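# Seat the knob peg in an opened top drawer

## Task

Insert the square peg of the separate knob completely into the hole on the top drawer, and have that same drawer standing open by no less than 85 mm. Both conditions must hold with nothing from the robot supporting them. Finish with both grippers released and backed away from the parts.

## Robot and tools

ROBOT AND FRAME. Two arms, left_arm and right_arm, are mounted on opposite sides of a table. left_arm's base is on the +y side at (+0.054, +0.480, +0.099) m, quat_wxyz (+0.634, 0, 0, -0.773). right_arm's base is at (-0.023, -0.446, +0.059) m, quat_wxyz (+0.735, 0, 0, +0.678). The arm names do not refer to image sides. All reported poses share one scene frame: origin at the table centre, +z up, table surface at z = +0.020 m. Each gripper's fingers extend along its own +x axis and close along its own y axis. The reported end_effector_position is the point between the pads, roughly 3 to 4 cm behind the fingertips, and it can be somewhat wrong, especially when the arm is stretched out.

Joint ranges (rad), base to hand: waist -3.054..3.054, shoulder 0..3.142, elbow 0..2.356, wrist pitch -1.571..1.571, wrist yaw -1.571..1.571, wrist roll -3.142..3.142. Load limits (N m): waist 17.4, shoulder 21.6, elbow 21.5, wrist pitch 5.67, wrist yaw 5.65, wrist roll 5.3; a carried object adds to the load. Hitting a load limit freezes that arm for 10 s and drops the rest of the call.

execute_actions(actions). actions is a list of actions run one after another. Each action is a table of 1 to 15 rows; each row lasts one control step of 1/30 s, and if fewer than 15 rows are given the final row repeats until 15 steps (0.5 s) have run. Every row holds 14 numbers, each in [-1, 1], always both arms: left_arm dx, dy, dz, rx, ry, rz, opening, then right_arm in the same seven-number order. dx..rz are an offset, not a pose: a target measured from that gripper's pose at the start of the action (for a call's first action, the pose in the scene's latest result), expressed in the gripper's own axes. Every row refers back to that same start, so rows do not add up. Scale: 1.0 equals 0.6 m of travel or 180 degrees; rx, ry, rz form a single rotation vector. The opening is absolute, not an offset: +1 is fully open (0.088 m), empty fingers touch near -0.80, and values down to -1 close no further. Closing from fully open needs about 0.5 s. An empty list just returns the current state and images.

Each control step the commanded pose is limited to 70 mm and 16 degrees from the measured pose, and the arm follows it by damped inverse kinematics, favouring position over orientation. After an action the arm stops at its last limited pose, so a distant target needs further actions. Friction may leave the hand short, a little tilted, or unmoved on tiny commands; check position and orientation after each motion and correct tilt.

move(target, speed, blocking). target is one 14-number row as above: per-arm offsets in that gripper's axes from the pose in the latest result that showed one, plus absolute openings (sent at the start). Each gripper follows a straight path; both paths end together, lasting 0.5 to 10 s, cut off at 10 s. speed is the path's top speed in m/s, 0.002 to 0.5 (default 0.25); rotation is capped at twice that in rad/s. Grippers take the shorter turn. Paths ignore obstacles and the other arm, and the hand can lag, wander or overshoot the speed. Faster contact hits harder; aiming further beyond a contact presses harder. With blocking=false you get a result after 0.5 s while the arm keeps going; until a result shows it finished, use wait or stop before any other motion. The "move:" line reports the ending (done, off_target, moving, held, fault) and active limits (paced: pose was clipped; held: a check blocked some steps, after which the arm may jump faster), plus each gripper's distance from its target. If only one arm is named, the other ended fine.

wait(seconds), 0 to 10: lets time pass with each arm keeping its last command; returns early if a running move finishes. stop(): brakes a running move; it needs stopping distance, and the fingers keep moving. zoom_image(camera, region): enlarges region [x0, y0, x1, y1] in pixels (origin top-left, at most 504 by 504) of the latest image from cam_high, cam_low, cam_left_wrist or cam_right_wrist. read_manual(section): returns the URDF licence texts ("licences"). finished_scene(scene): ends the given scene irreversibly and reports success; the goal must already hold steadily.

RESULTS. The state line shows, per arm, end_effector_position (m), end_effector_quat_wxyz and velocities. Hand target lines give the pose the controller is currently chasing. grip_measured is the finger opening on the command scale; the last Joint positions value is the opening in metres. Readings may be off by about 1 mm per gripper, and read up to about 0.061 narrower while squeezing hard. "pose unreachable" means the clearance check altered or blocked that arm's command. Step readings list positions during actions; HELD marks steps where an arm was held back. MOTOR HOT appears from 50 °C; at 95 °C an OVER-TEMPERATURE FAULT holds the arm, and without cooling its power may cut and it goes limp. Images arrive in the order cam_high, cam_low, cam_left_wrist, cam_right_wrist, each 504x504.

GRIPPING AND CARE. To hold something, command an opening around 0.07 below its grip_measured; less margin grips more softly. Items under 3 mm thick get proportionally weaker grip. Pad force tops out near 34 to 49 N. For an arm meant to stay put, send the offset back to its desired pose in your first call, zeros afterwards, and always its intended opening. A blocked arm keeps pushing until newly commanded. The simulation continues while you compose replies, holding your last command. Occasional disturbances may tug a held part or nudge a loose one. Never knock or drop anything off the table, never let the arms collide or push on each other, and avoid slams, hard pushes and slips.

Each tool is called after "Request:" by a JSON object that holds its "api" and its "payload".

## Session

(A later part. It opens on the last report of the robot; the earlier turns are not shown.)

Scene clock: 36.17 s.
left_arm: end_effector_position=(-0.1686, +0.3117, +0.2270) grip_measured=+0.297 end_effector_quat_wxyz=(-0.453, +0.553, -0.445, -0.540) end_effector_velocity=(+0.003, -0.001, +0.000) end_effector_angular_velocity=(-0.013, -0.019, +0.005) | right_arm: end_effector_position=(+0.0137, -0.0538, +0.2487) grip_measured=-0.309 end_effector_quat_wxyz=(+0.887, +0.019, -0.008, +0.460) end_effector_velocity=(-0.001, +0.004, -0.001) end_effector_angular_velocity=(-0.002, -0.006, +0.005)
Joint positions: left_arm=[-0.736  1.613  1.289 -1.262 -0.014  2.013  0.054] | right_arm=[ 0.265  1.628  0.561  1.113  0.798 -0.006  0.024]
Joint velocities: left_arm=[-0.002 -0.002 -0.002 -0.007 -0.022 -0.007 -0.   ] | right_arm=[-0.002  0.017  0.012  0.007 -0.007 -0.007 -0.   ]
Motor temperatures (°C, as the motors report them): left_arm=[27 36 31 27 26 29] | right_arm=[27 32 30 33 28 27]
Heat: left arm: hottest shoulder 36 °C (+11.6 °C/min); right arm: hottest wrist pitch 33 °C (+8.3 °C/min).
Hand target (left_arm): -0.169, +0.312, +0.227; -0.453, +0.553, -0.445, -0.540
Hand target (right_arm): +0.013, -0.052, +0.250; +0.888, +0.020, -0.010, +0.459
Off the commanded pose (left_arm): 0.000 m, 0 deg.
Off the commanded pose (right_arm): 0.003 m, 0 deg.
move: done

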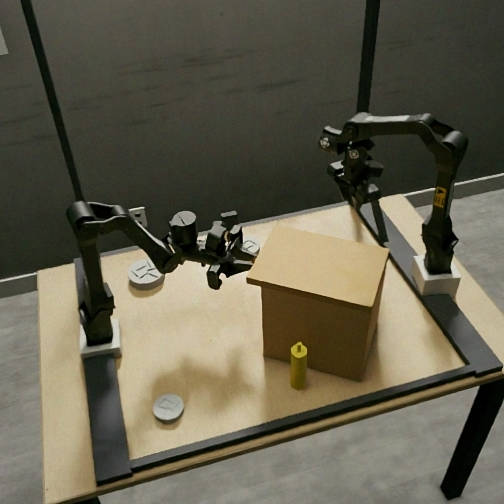

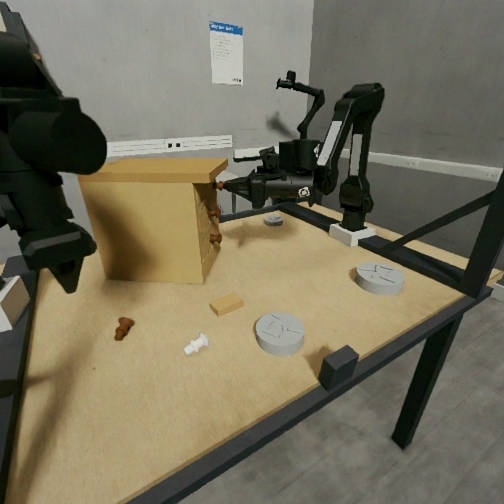

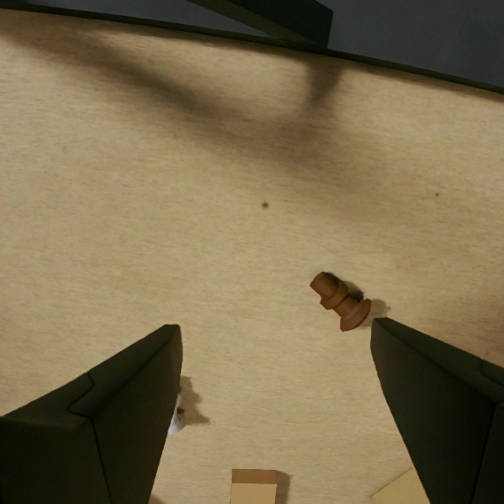

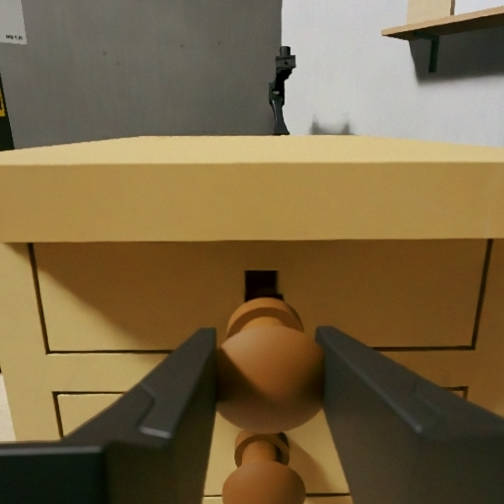

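Request:
{"api": "move", "payload": {"target": [0,0,0,0,0,0,0.3, 0.03,0.001,0.001,-0.005,-0.002,0,-0.39], "speed": 0.03}}

Request:
{"api": "zoom_image", "payload": {"camera": "cam_right_wrist", "region": [220, 250, 310, 340]}}

Request:
{"api": "zoom_image", "payload": {"camera": "cam_low", "region": [195, 165, 250, 225]}}

Scene clock: 37.30 s.
left_arm: end_effector_position=(-0.1686, +0.3117, +0.2270) grip_measured=+0.297 end_effector_quat_wxyz=(-0.453, +0.553, -0.445, -0.540) end_effector_velocity=(+0.003, +0.002, -0.001) end_effector_angular_velocity=(+0.002, -0.014, -0.010) | right_arm: end_effector_position=(+0.0233, -0.0416, +0.2494) grip_measured=-0.309 end_effector_quat_wxyz=(+0.888, +0.014, -0.013, +0.460) end_effector_velocity=(+0.002, +0.001, -0.003) end_effector_angular_velocity=(-0.016, -0.008, -0.000)
Joint positions: left_arm=[-0.736  1.613  1.289 -1.262 -0.014  2.013  0.054] | right_arm=[ 0.224  1.666  0.602  1.114  0.758 -0.02   0.024]
Joint velocities: left_arm=[-0.002 -0.002 -0.007 -0.007 -0.007  0.007 -0.   ] | right_arm=[-0.007  0.007  0.002 -0.007 -0.007 -0.007 -0.   ]
Motor temperatures (°C, as the motors report them): left_arm=[27 36 31 27 26 29] | right_arm=[27 33 30 33 28 27]
Heat: left arm: hottest shoulder 36 °C (+11.3 °C/min); right arm: hottest shoulder 33 °C (+8.0 °C/min).
Hand target (left_arm): -0.169, +0.312, +0.227; -0.453, +0.553, -0.445, -0.540
Hand target (right_arm): +0.024, -0.039, +0.250; +0.888, +0.013, -0.014, +0.460
Off the commanded pose (left_arm): 0.000 m, 0 deg.
Off the commanded pose (right_arm): 0.003 m, 0 deg.
move: done

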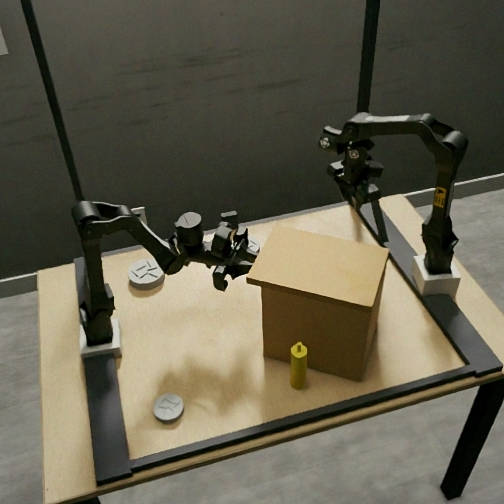

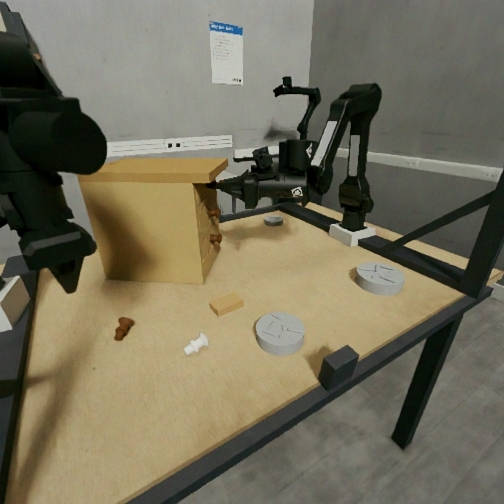

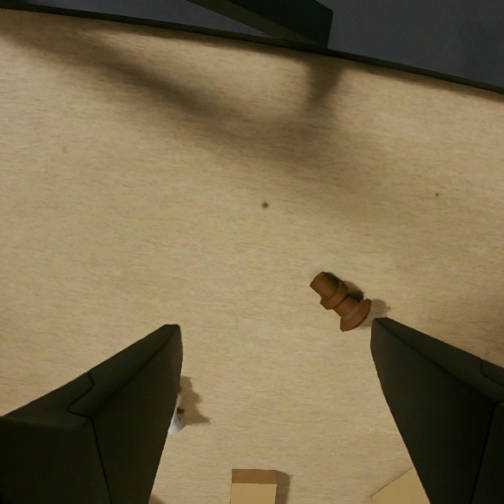

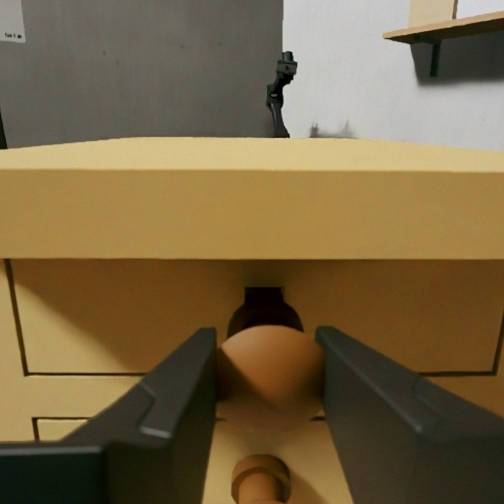

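Region (220, 250, 310, 340) of cam_right_wrist's 504x504 image, scaled by 5.600, with more detail than that image has.

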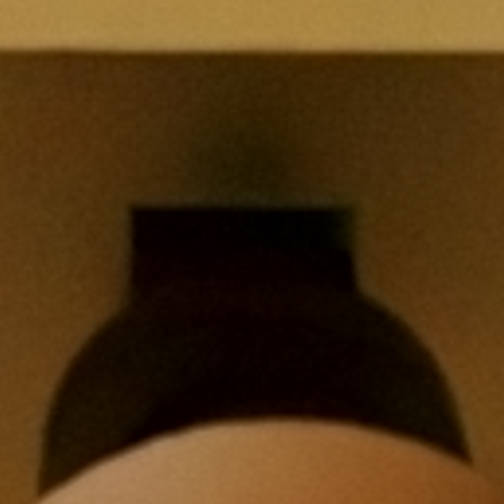

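Region (195, 165, 250, 225) of cam_low's 504x504 image, scaled by 8.400, with more detail than that image has; it fills the left 462 columns of this view, and the rest is white.

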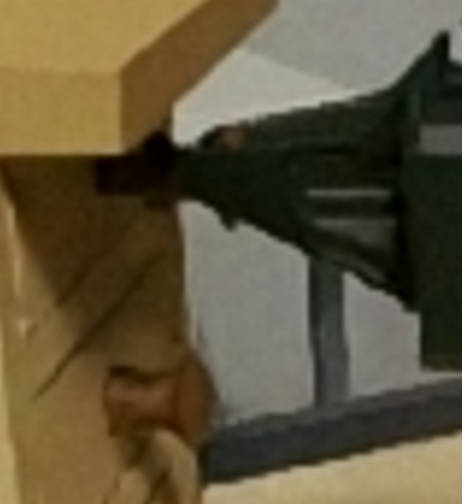

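Request:
{"api": "move", "payload": {"target": [0,0,0,0,0,0,0.3, 0.027,0.002,-0.0015,0,0,0,-0.39], "speed": 0.015}}

Request:
{"api": "zoom_image", "payload": {"camera": "cam_low", "region": [195, 165, 250, 225]}}

Scene clock: 38.77 s.
left_arm: end_effector_position=(-0.1686, +0.3117, +0.2270) grip_measured=+0.297 end_effector_quat_wxyz=(-0.453, +0.553, -0.445, -0.540) end_effector_velocity=(+0.003, +0.000, +0.000) end_effector_angular_velocity=(-0.013, -0.019, -0.015) | right_arm: end_effector_position=(+0.0307, -0.0314, +0.2500) grip_measured=-0.309 end_effector_quat_wxyz=(+0.888, +0.015, -0.014, +0.459) end_effector_velocity=(+0.002, +0.002, +0.000) end_effector_angular_velocity=(-0.015, -0.019, -0.001)
Joint positions: left_arm=[-0.736  1.613  1.289 -1.262 -0.014  2.013  0.054] | right_arm=[ 0.195  1.698  0.64   1.11   0.731 -0.021  0.024]
Joint velocities: left_arm=[-0.007 -0.002 -0.002 -0.007 -0.022  0.007 -0.   ] | right_arm=[-0.007  0.002  0.007 -0.007 -0.007 -0.022  0.   ]
Motor temperatures (°C, as the motors report them): left_arm=[27 36 31 27 26 29] | right_arm=[27 33 30 33 28 27]
Heat: left arm: hottest shoulder 36 °C (+10.8 °C/min); right arm: hottest shoulder 33 °C (+7.7 °C/min).
Hand target (left_arm): -0.169, +0.312, +0.227; -0.453, +0.553, -0.445, -0.540
Hand target (right_arm): +0.032, -0.028, +0.249; +0.888, +0.015, -0.013, +0.460
Off the commanded pose (left_arm): 0.000 m, 0 deg.
Off the commanded pose (right_arm): 0.004 m, 0 deg.
move: done

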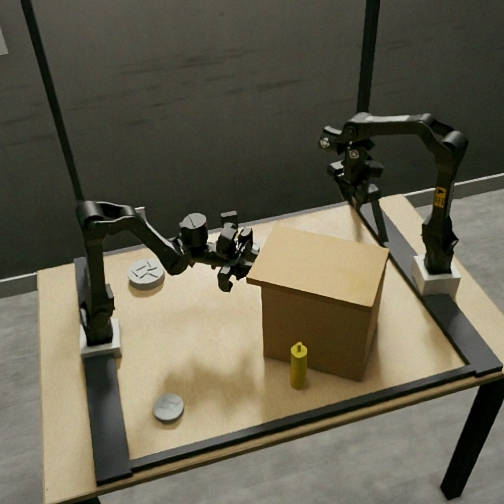

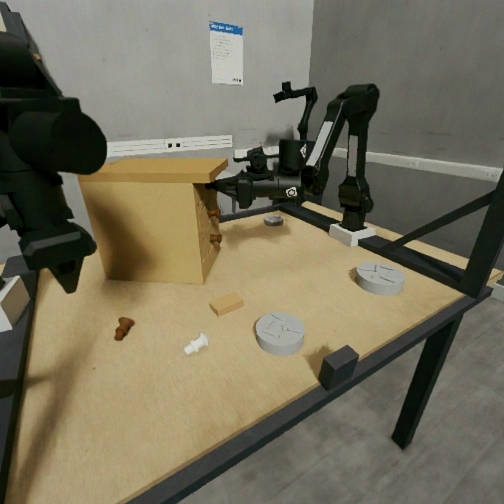

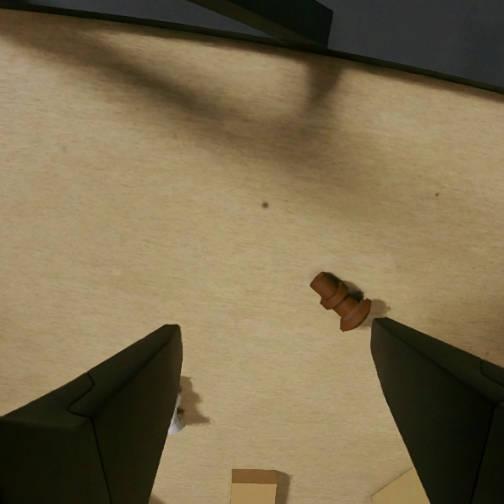

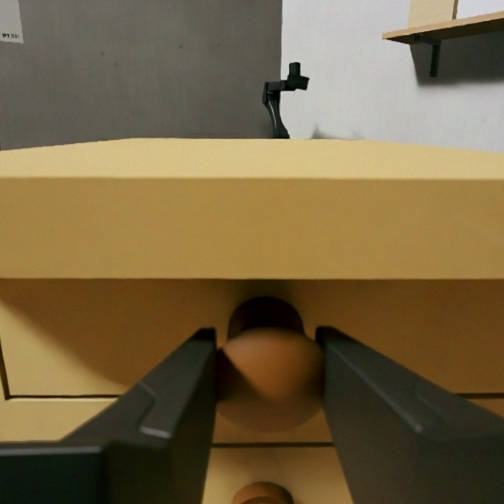

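Region (195, 165, 250, 225) of cam_low's 504x504 image, scaled by 8.400, with more detail than that image has; it fills the left 462 columns of this view, and the rest is white.

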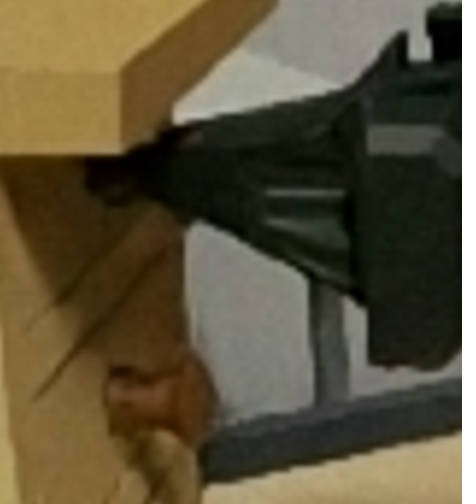

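It's entering. Keep pushing.

Request:
{"api": "move", "payload": {"target": [0,0,0,0,0,0,0.3, 0.022,0.002,-0.002,0,0,0,-0.39], "speed": 0.015}}

Request:
{"api": "zoom_image", "payload": {"camera": "cam_low", "region": [195, 165, 250, 225]}}

Scene clock: 40.00 s.
left_arm: end_effector_position=(-0.1686, +0.3117, +0.2270) grip_measured=+0.297 end_effector_quat_wxyz=(-0.453, +0.553, -0.445, -0.540) end_effector_velocity=(+0.002, +0.001, +0.000) end_effector_angular_velocity=(-0.002, -0.010, +0.005) | right_arm: end_effector_position=(+0.0332, -0.0271, +0.2502) grip_measured=-0.309 end_effector_quat_wxyz=(+0.889, +0.016, -0.014, +0.458) end_effector_velocity=(+0.000, +0.001, +0.001) end_effector_angular_velocity=(-0.005, -0.018, +0.004)
Joint positions: left_arm=[-0.736  1.613  1.289 -1.262 -0.014  2.013  0.054] | right_arm=[ 0.186  1.713  0.656  1.11   0.723 -0.021  0.024]
Joint velocities: left_arm=[-0.002 -0.002 -0.002 -0.007 -0.007 -0.007  0.   ] | right_arm=[-0.002  0.002  0.002  0.007 -0.007 -0.022 -0.   ]
Motor temperatures (°C, as the motors report them): left_arm=[27 36 31 27 26 29] | right_arm=[27 33 30 33 28 27]
Heat: left arm: hottest shoulder 36 °C (+10.5 °C/min); right arm: hottest shoulder 33 °C (+7.5 °C/min).
Hand target (left_arm): -0.169, +0.312, +0.227; -0.453, +0.553, -0.445, -0.540
Hand target (right_arm): +0.037, -0.020, +0.249; +0.888, +0.015, -0.014, +0.459
Off the commanded pose (left_arm): 0.000 m, 0 deg.
Off the commanded pose (right_arm): 0.008 m, 0 deg.
move: done

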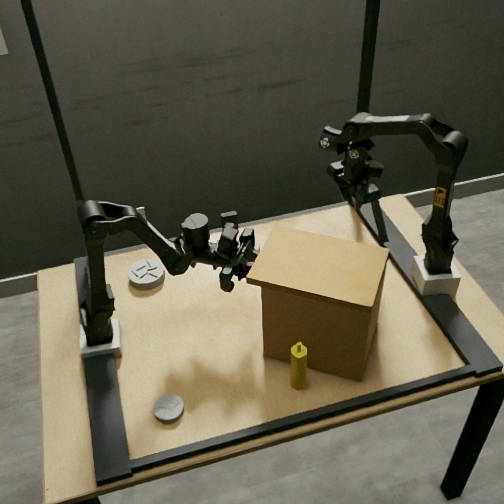

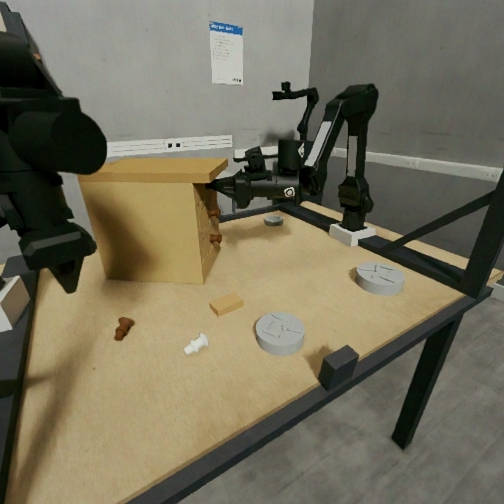

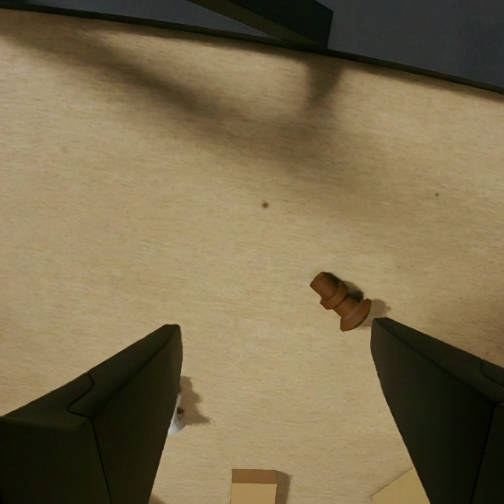

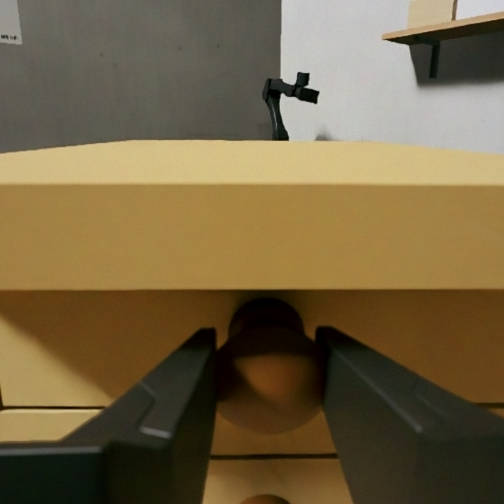

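Region (195, 165, 250, 225) of cam_low's 504x504 image, scaled by 8.400, with more detail than that image has; it fills the left 462 columns of this view, and the rest is white.

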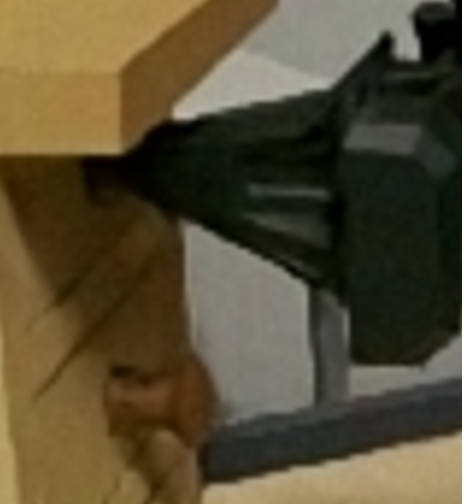

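Press harder to check for remaining travel.

Request:
{"api": "move", "payload": {"target": [0,0,0,0,0,0,0.3, 0.03,0.002,-0.002,0,0,0,-0.42], "speed": 0.02}}

Request:
{"api": "zoom_image", "payload": {"camera": "cam_low", "region": [195, 165, 250, 225]}}

Scene clock: 41.27 s.
left_arm: end_effector_position=(-0.1686, +0.3117, +0.2270) grip_measured=+0.297 end_effector_quat_wxyz=(-0.453, +0.553, -0.445, -0.540) end_effector_velocity=(+0.004, +0.001, -0.001) end_effector_angular_velocity=(+0.001, -0.014, +0.010) | right_arm: end_effector_position=(+0.0331, -0.0250, +0.2497) grip_measured=-0.309 end_effector_quat_wxyz=(+0.889, +0.016, -0.014, +0.457) end_effector_velocity=(-0.002, +0.000, -0.001) end_effector_angular_velocity=(-0.012, -0.007, +0.009)
Joint positions: left_arm=[-0.736  1.613  1.289 -1.262 -0.014  2.013  0.054] | right_arm=[ 0.186  1.722  0.665  1.11   0.726 -0.021  0.024]
Joint velocities: left_arm=[ 0.002 -0.002 -0.007 -0.007 -0.007 -0.007  0.   ] | right_arm=[ 0.002 -0.002 -0.002 -0.007 -0.007 -0.007 -0.   ]
Motor temperatures (°C, as the motors report them): left_arm=[27 36 31 27 26 29] | right_arm=[27 32 31 33 28 27]
Heat: left arm: hottest shoulder 36 °C (+10.2 °C/min); right arm: hottest wrist pitch 33 °C (+7.3 °C/min).
Hand target (left_arm): -0.169, +0.312, +0.227; -0.453, +0.553, -0.445, -0.540
Hand target (right_arm): +0.043, -0.013, +0.250; +0.889, +0.016, -0.014, +0.458
Off the commanded pose (left_arm): 0.000 m, 0 deg.
Off the commanded pose (right_arm): 0.016 m, 0 deg.
move: off_target (right_arm)

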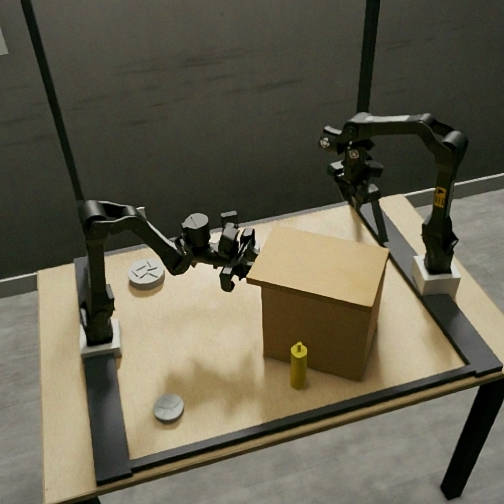

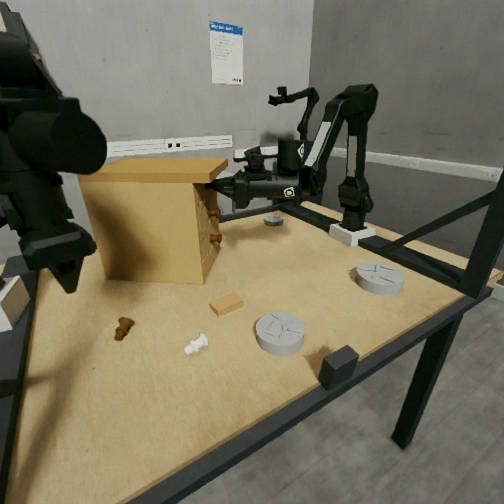

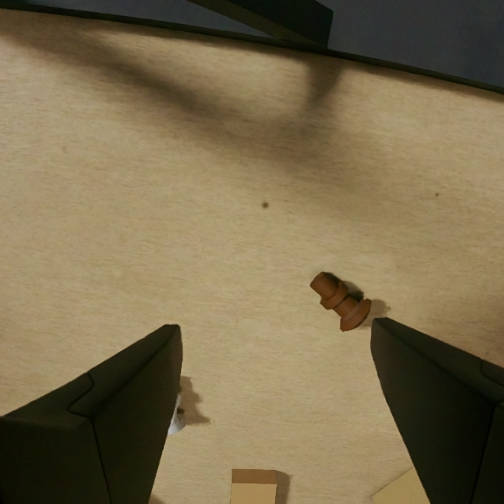

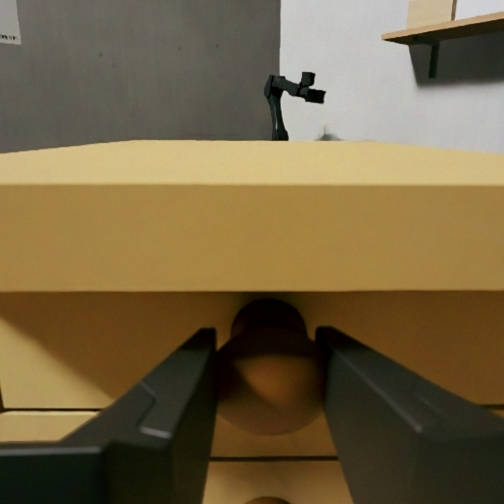

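Region (195, 165, 250, 225) of cam_low's 504x504 image, scaled by 8.400, with more detail than that image has; it fills the left 462 columns of this view, and the rest is white.

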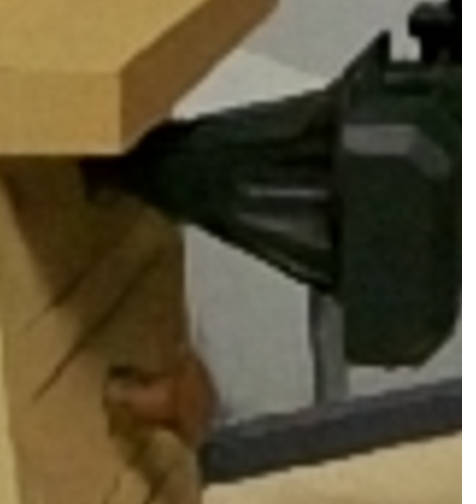

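Request:
{"api": "move", "payload": {"target": [0,0,0,0,0,0,0.3, -0.08,0,0.003,0,0,0,-0.42], "speed": 0.03}}

Request:
{"api": "zoom_image", "payload": {"camera": "cam_low", "region": [200, 160, 260, 220]}}

Request:
{"api": "zoom_image", "payload": {"camera": "cam_right_wrist", "region": [200, 250, 330, 380]}}

Scene clock: 43.47 s.
left_arm: end_effector_position=(-0.1686, +0.3117, +0.2270) grip_measured=+0.297 end_effector_quat_wxyz=(-0.453, +0.553, -0.445, -0.540) end_effector_velocity=(+0.002, +0.001, +0.001) end_effector_angular_velocity=(-0.005, -0.006, +0.005) | right_arm: end_effector_position=(+0.0064, -0.0610, +0.2491) grip_measured=-0.309 end_effector_quat_wxyz=(+0.890, +0.017, -0.013, +0.456) end_effector_velocity=(+0.002, -0.004, -0.005) end_effector_angular_velocity=(-0.039, -0.022, -0.020)
Joint positions: left_arm=[-0.736  1.613  1.289 -1.262 -0.014  2.013  0.054] | right_arm=[ 0.3    1.618  0.541  1.135  0.842 -0.026  0.024]
Joint velocities: left_arm=[-0.002 -0.007 -0.002 -0.007 -0.007 -0.007  0.   ] | right_arm=[ 0.002 -0.007 -0.012 -0.022  0.022 -0.022 -0.   ]
Motor temperatures (°C, as the motors report them): left_arm=[27 36 32 27 26 29] | right_arm=[27 33 31 33 28 27]
Heat: left arm: hottest shoulder 36 °C (+9.7 °C/min); right arm: hottest shoulder 33 °C (+6.9 °C/min).
Hand target (left_arm): -0.169, +0.312, +0.227; -0.453, +0.553, -0.445, -0.540
Hand target (right_arm): +0.005, -0.064, +0.249; +0.889, +0.016, -0.014, +0.457
Off the commanded pose (left_arm): 0.000 m, 0 deg.
Off the commanded pose (right_arm): 0.003 m, 0 deg.
move: done

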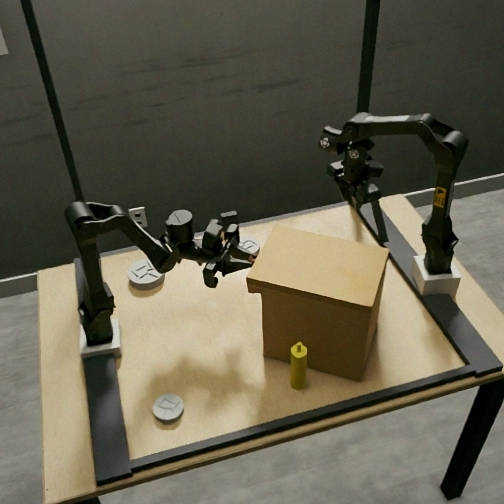

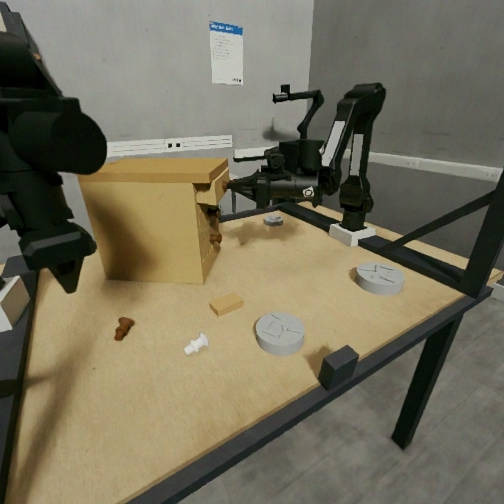

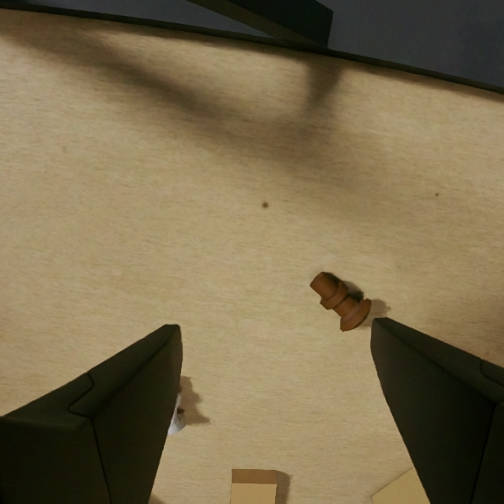

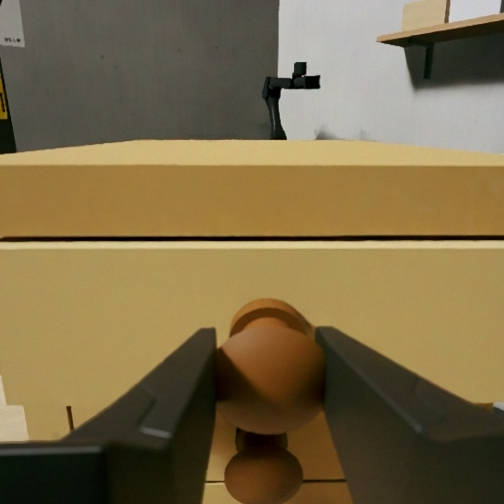

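Region (200, 160, 260, 220) of cam_low's 504x504 image, scaled by 8.400, with more detail than that image has.

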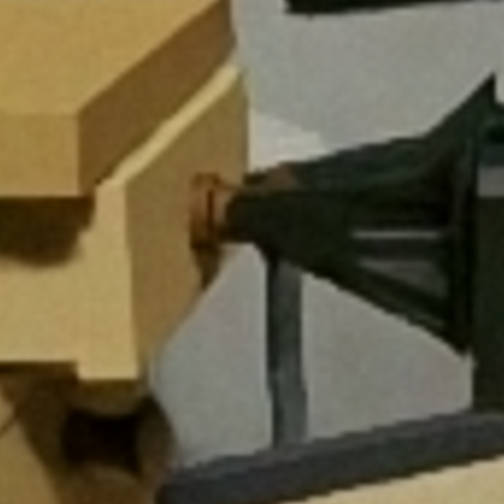

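Region (200, 250, 330, 380) of cam_right_wrist's 504x504 image, scaled by 3.877, with more detail than that image has.

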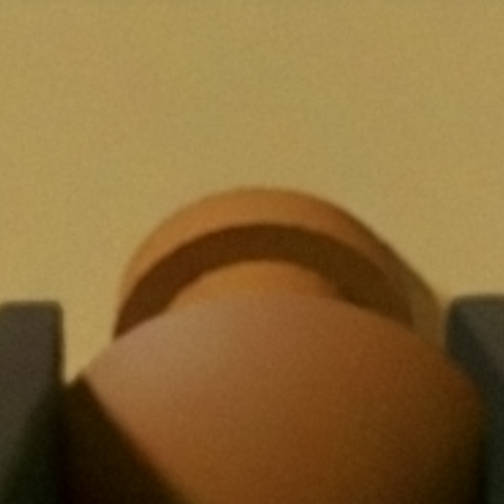

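Looks flush. Pull another ~58 mm.

Request:
{"api": "move", "payload": {"target": [0,0,0,0,0,0,0.3, -0.1,0,0.004,0,0,0,-0.42], "speed": 0.04}}

Request:
{"api": "execute_actions", "payload": {"actions": [[[0,0,0,0,0,0,0.3,0,0,0,0,0,0,0.3]]]}}

Request:
{"api": "move", "payload": {"target": [0,0,0,0,0,0,0.3, -0.1,0,0.03,0,0,0,0.3], "speed": 0.15}}

Request:
{"api": "zoom_image", "payload": {"camera": "cam_low", "region": [200, 150, 290, 230]}}

Request:
{"api": "zoom_image", "payload": {"camera": "cam_high", "region": [190, 220, 280, 310]}}

Scene clock: 45.57 s.
left_arm: end_effector_position=(-0.1686, +0.3117, +0.2270) grip_measured=+0.297 end_effector_quat_wxyz=(-0.453, +0.553, -0.445, -0.540) end_effector_velocity=(+0.002, +0.001, +0.001) end_effector_angular_velocity=(-0.005, -0.006, +0.005) | right_arm: end_effector_position=(-0.0271, -0.1069, +0.2481) grip_measured=-0.309 end_effector_quat_wxyz=(+0.891, +0.016, -0.012, +0.454) end_effector_velocity=(-0.003, -0.002, -0.001) end_effector_angular_velocity=(-0.003, +0.004, +0.005)
Joint positions: left_arm=[-0.736  1.613  1.289 -1.262 -0.014  2.013  0.054] | right_arm=[ 0.484  1.497  0.415  1.151  1.031 -0.042  0.024]
Joint velocities: left_arm=[-0.002 -0.007 -0.002 -0.007 -0.007 -0.007 -0.   ] | right_arm=[ 0.012 -0.007 -0.007 -0.007  0.007  0.007 -0.   ]
Motor temperatures (°C, as the motors report them): left_arm=[27 36 32 27 26 29] | right_arm=[27 33 31 33 28 27]
Heat: left arm: hottest shoulder 36 °C (+9.2 °C/min); right arm: hottest shoulder 33 °C (+6.6 °C/min).
Hand target (left_arm): -0.169, +0.312, +0.227; -0.453, +0.553, -0.445, -0.540
Hand target (right_arm): -0.029, -0.109, +0.249; +0.890, +0.017, -0.013, +0.456
Off the commanded pose (left_arm): 0.000 m, 0 deg.
Off the commanded pose (right_arm): 0.003 m, 0 deg.
move: done

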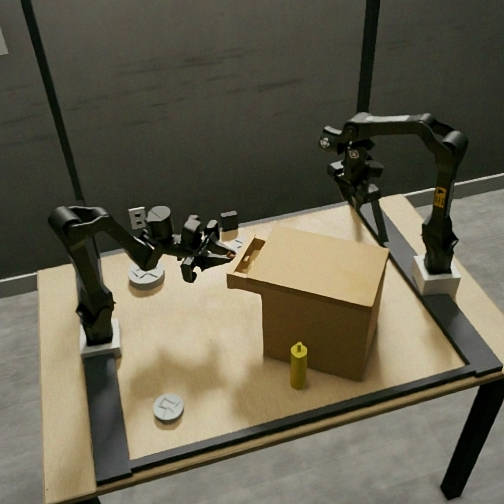

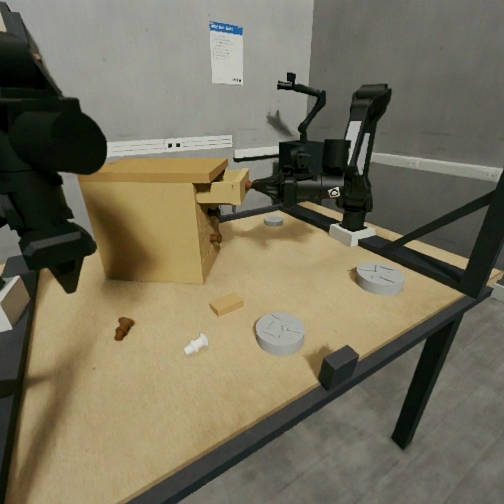

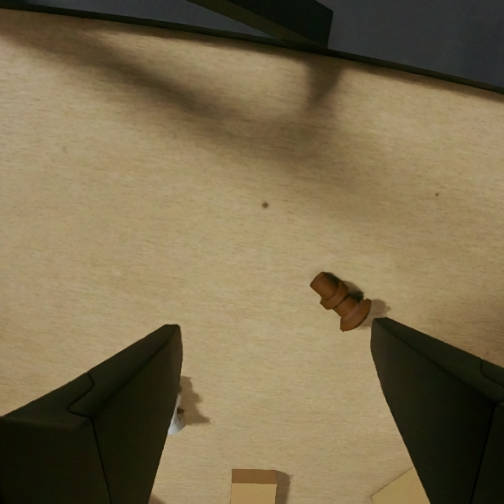

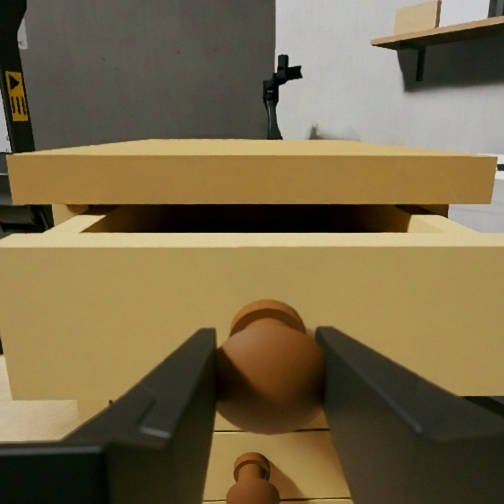

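Scene clock: 46.07 s.
left_arm: end_effector_position=(-0.1686, +0.3117, +0.2270) grip_measured=+0.297 end_effector_quat_wxyz=(-0.453, +0.553, -0.445, -0.540) end_effector_velocity=(+0.002, +0.001, +0.001) end_effector_angular_velocity=(-0.005, -0.006, +0.005) | right_arm: end_effector_position=(-0.0272, -0.1069, +0.2481) grip_measured=+0.280 end_effector_quat_wxyz=(+0.891, +0.016, -0.012, +0.454) end_effector_velocity=(-0.001, +0.000, -0.001) end_effector_angular_velocity=(-0.002, +0.003, +0.010)
Joint positions: left_arm=[-0.736  1.613  1.289 -1.262 -0.014  2.013  0.054] | right_arm=[ 0.485  1.497  0.415  1.151  1.031 -0.042  0.053]
Joint velocities: left_arm=[-0.002 -0.007 -0.002 -0.007 -0.007 -0.007  0.   ] | right_arm=[ 0.002 -0.002 -0.002 -0.007 -0.007  0.007  0.006]
Motor temperatures (°C, as the motors report them): left_arm=[27 36 32 27 26 29] | right_arm=[27 33 31 33 28 27]
Heat: left arm: hottest shoulder 36 °C (+9.1 °C/min); right arm: hottest shoulder 33 °C (+6.5 °C/min).
Hand target (left_arm): -0.169, +0.312, +0.227; -0.453, +0.553, -0.445, -0.540
Hand target (right_arm): -0.027, -0.107, +0.248; +0.891, +0.016, -0.012, +0.454
Off the commanded pose (left_arm): 0.000 m, 0 deg.
Off the commanded pose (right_arm): 0.000 m, 0 deg.
Step readings (end_effector_position):
0: left_arm (-0.1686, +0.3117, +0.2270) | right_arm (-0.0271, -0.1069, +0.2481)
1: left_arm (-0.1686, +0.3117, +0.2270) | right_arm (-0.0272, -0.1069, +0.2481)
2: left_arm (-0.1686, +0.3117, +0.2270) | right_arm (-0.0272, -0.1069, +0.2481)
4: left_arm (-0.1686, +0.3117, +0.2270) | right_arm (-0.0272, -0.1069, +0.2481)
8: left_arm (-0.1686, +0.3117, +0.2270) | right_arm (-0.0272, -0.1069, +0.2481)
15: end_effector_position above

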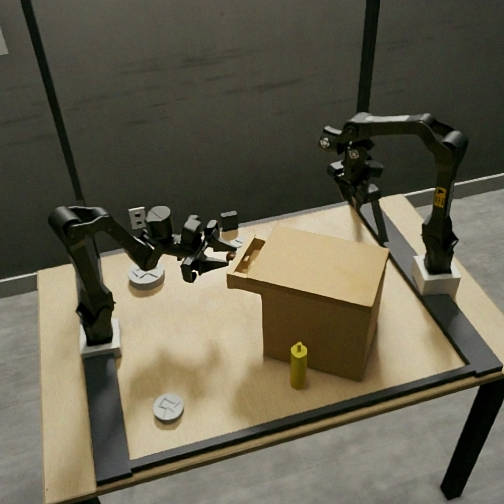

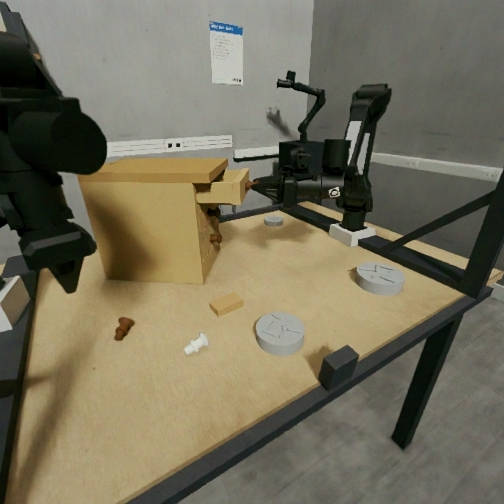

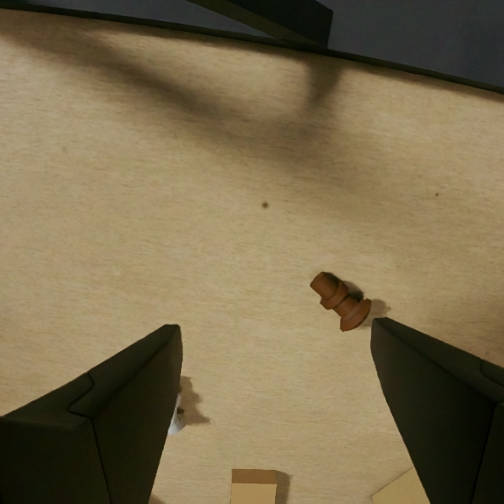

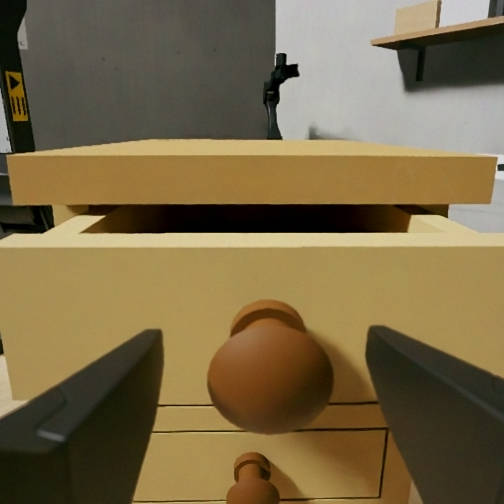

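Scene clock: 47.10 s.
left_arm: end_effector_position=(-0.1686, +0.3117, +0.2270) grip_measured=+0.297 end_effector_quat_wxyz=(-0.453, +0.553, -0.445, -0.540) end_effector_velocity=(-0.001, -0.001, -0.001) end_effector_angular_velocity=(-0.007, -0.002, +0.005) | right_arm: end_effector_position=(-0.0633, -0.1539, +0.2646) grip_measured=+0.298 end_effector_quat_wxyz=(+0.891, +0.019, -0.011, +0.454) end_effector_velocity=(-0.001, -0.002, -0.002) end_effector_angular_velocity=(-0.010, -0.004, +0.000)
Joint positions: left_arm=[-0.736  1.613  1.289 -1.262 -0.014  2.013  0.054] | right_arm=[ 0.729  1.338  0.362  1.104  1.274 -0.097  0.054]
Joint velocities: left_arm=[-0.002  0.002 -0.002  0.007 -0.007 -0.007 -0.   ] | right_arm=[ 0.007 -0.007 -0.002 -0.022  0.007  0.007 -0.   ]
Motor temperatures (°C, as the motors report them): left_arm=[27 36 32 27 26 29] | right_arm=[27 33 31 33 28 27]
Heat: left arm: hottest shoulder 36 °C (+8.9 °C/min); right arm: hottest shoulder 33 °C (+6.4 °C/min).
Hand target (left_arm): -0.169, +0.312, +0.227; -0.453, +0.553, -0.445, -0.540
Hand target (right_arm): -0.063, -0.156, +0.264; +0.891, +0.016, -0.012, +0.454
Off the commanded pose (left_arm): 0.000 m, 0 deg.
Off the commanded pose (right_arm): 0.002 m, 0 deg.
move: done

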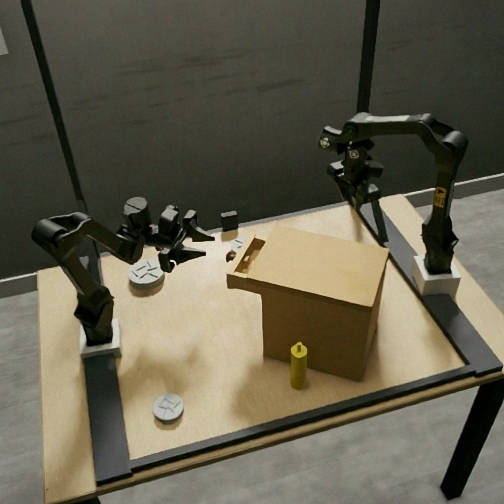

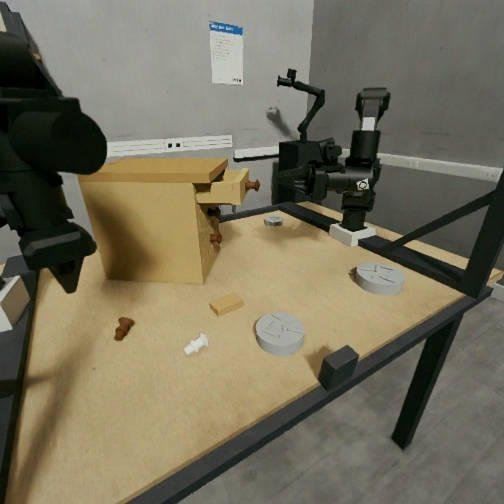

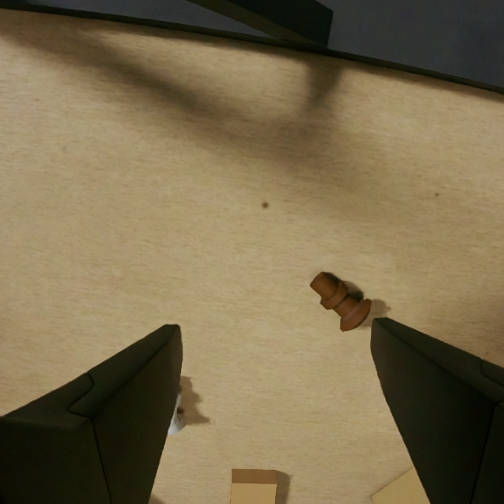

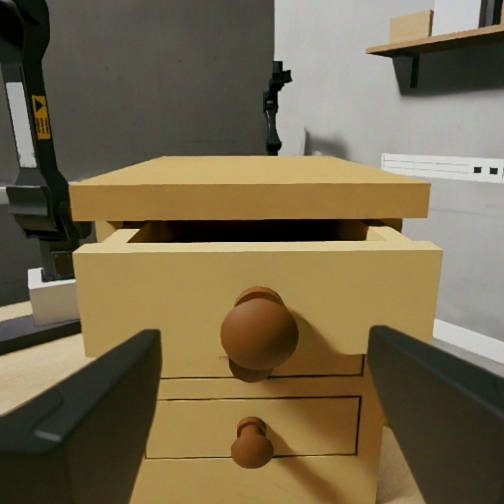

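Region (200, 150, 290, 230) of cam_low's 504x504 image, scaled by 5.600, with more detail than that image has.

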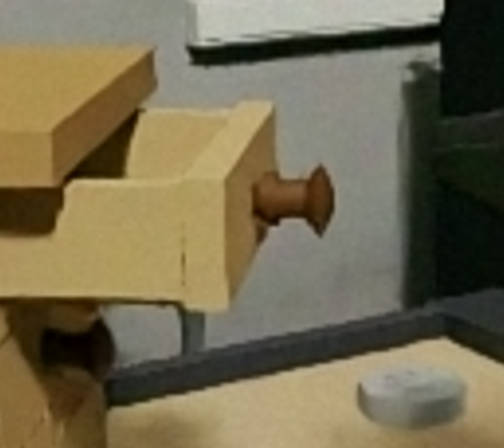

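Region (190, 220, 280, 310) of cam_high's 504x504 image, scaled by 5.600, with more detail than that image has.

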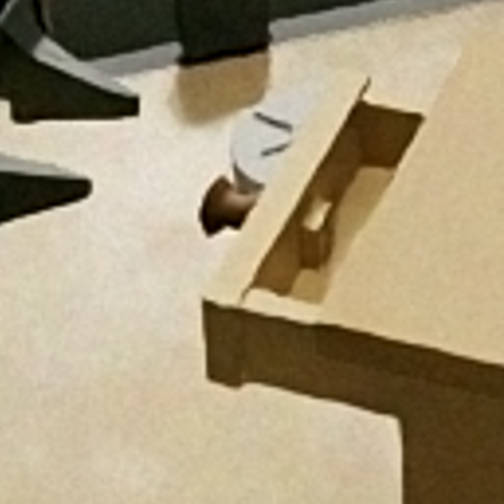

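Request:
{"api": "zoom_image", "payload": {"camera": "cam_low", "region": [235, 170, 265, 200]}}

Region (235, 170, 265, 200) of cam_low's 504x504 image, scaled by 16.800, with more detail than that image has.

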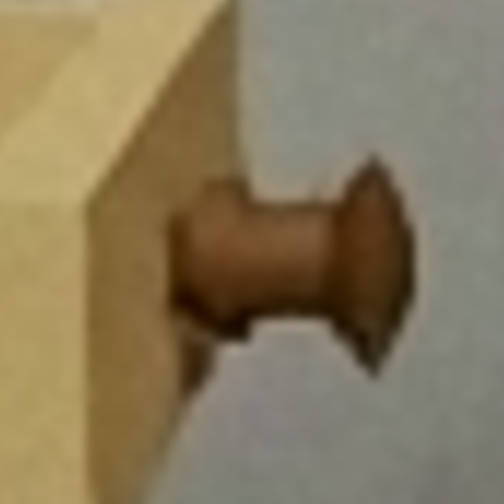

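Request:
{"api": "move", "payload": {"target": [0,0,0,0,0,0,0.3, -0.02,-0.075,0.11,-0.26,0.26,0.45,1], "speed": 0.4}}

Scene clock: 51.13 s.
left_arm: end_effector_position=(-0.1686, +0.3117, +0.2270) grip_measured=+0.297 end_effector_quat_wxyz=(-0.453, +0.553, -0.445, -0.540) end_effector_velocity=(+0.001, +0.003, +0.000) end_effector_angular_velocity=(+0.010, -0.002, +0.005) | right_arm: end_effector_position=(-0.0354, -0.1965, +0.3280) grip_measured=+1.000 end_effector_quat_wxyz=(+0.280, -0.467, +0.137, +0.827) end_effector_velocity=(-0.003, -0.003, +0.002) end_effector_angular_velocity=(-0.023, +0.026, +0.009)
Joint positions: left_arm=[-0.736  1.613  1.289 -1.262 -0.014  2.013  0.054] | right_arm=[-0.159  1.327  1.504 -1.485 -0.495 -1.12   0.088]
Joint velocities: left_arm=[-0.002 -0.002 -0.002 -0.007  0.007 -0.007 -0.   ] | right_arm=[-0.002  0.012  0.017 -0.037 -0.022 -0.007  0.   ]
Motor temperatures (°C, as the motors report them): left_arm=[27 36 32 27 26 29] | right_arm=[27 32 31 33 28 27]
Heat: left arm: hottest shoulder 36 °C (+8.2 °C/min); right arm: hottest wrist pitch 33 °C (+5.9 °C/min).
Hand target (left_arm): -0.169, +0.312, +0.227; -0.453, +0.553, -0.445, -0.540
Hand target (right_arm): -0.035, -0.195, +0.329; +0.279, -0.467, +0.136, +0.828
Off the commanded pose (left_arm): 0.000 m, 0 deg.
Off the commanded pose (right_arm): 0.004 m, 1 deg.
move: done

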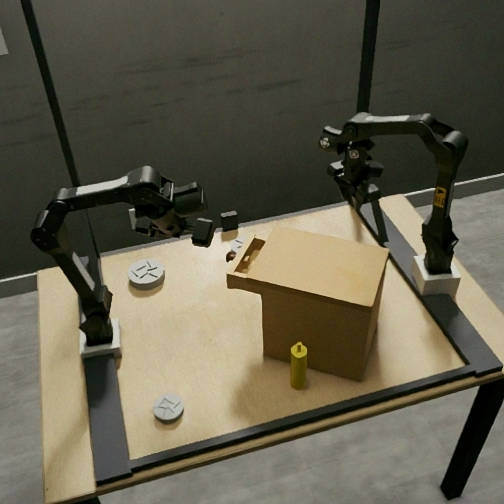

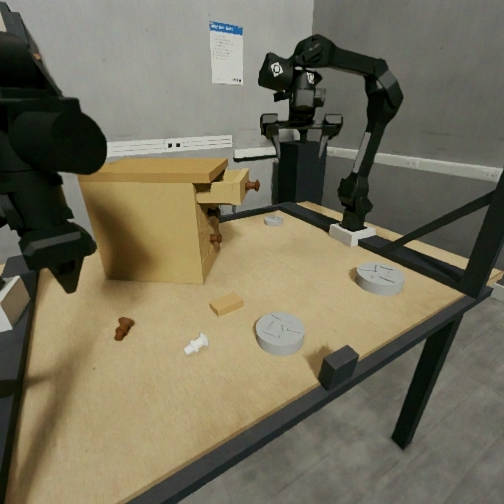

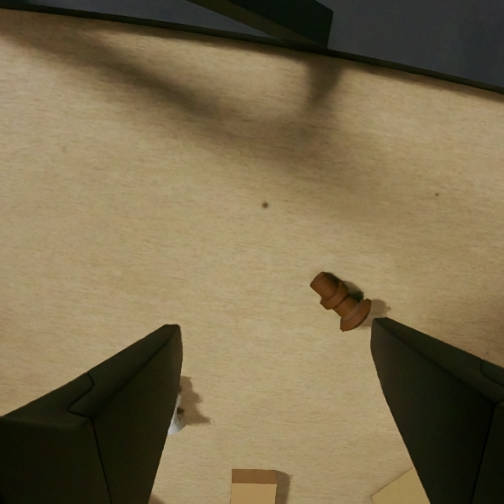

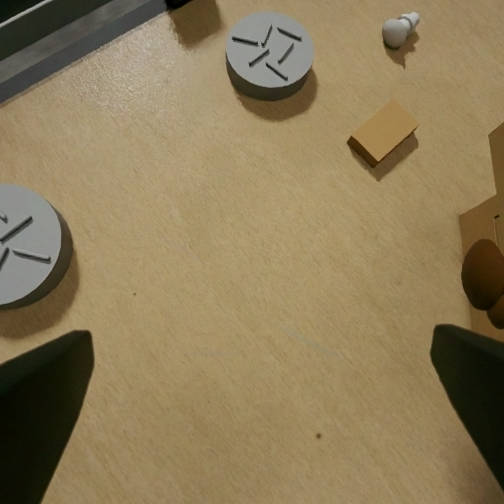

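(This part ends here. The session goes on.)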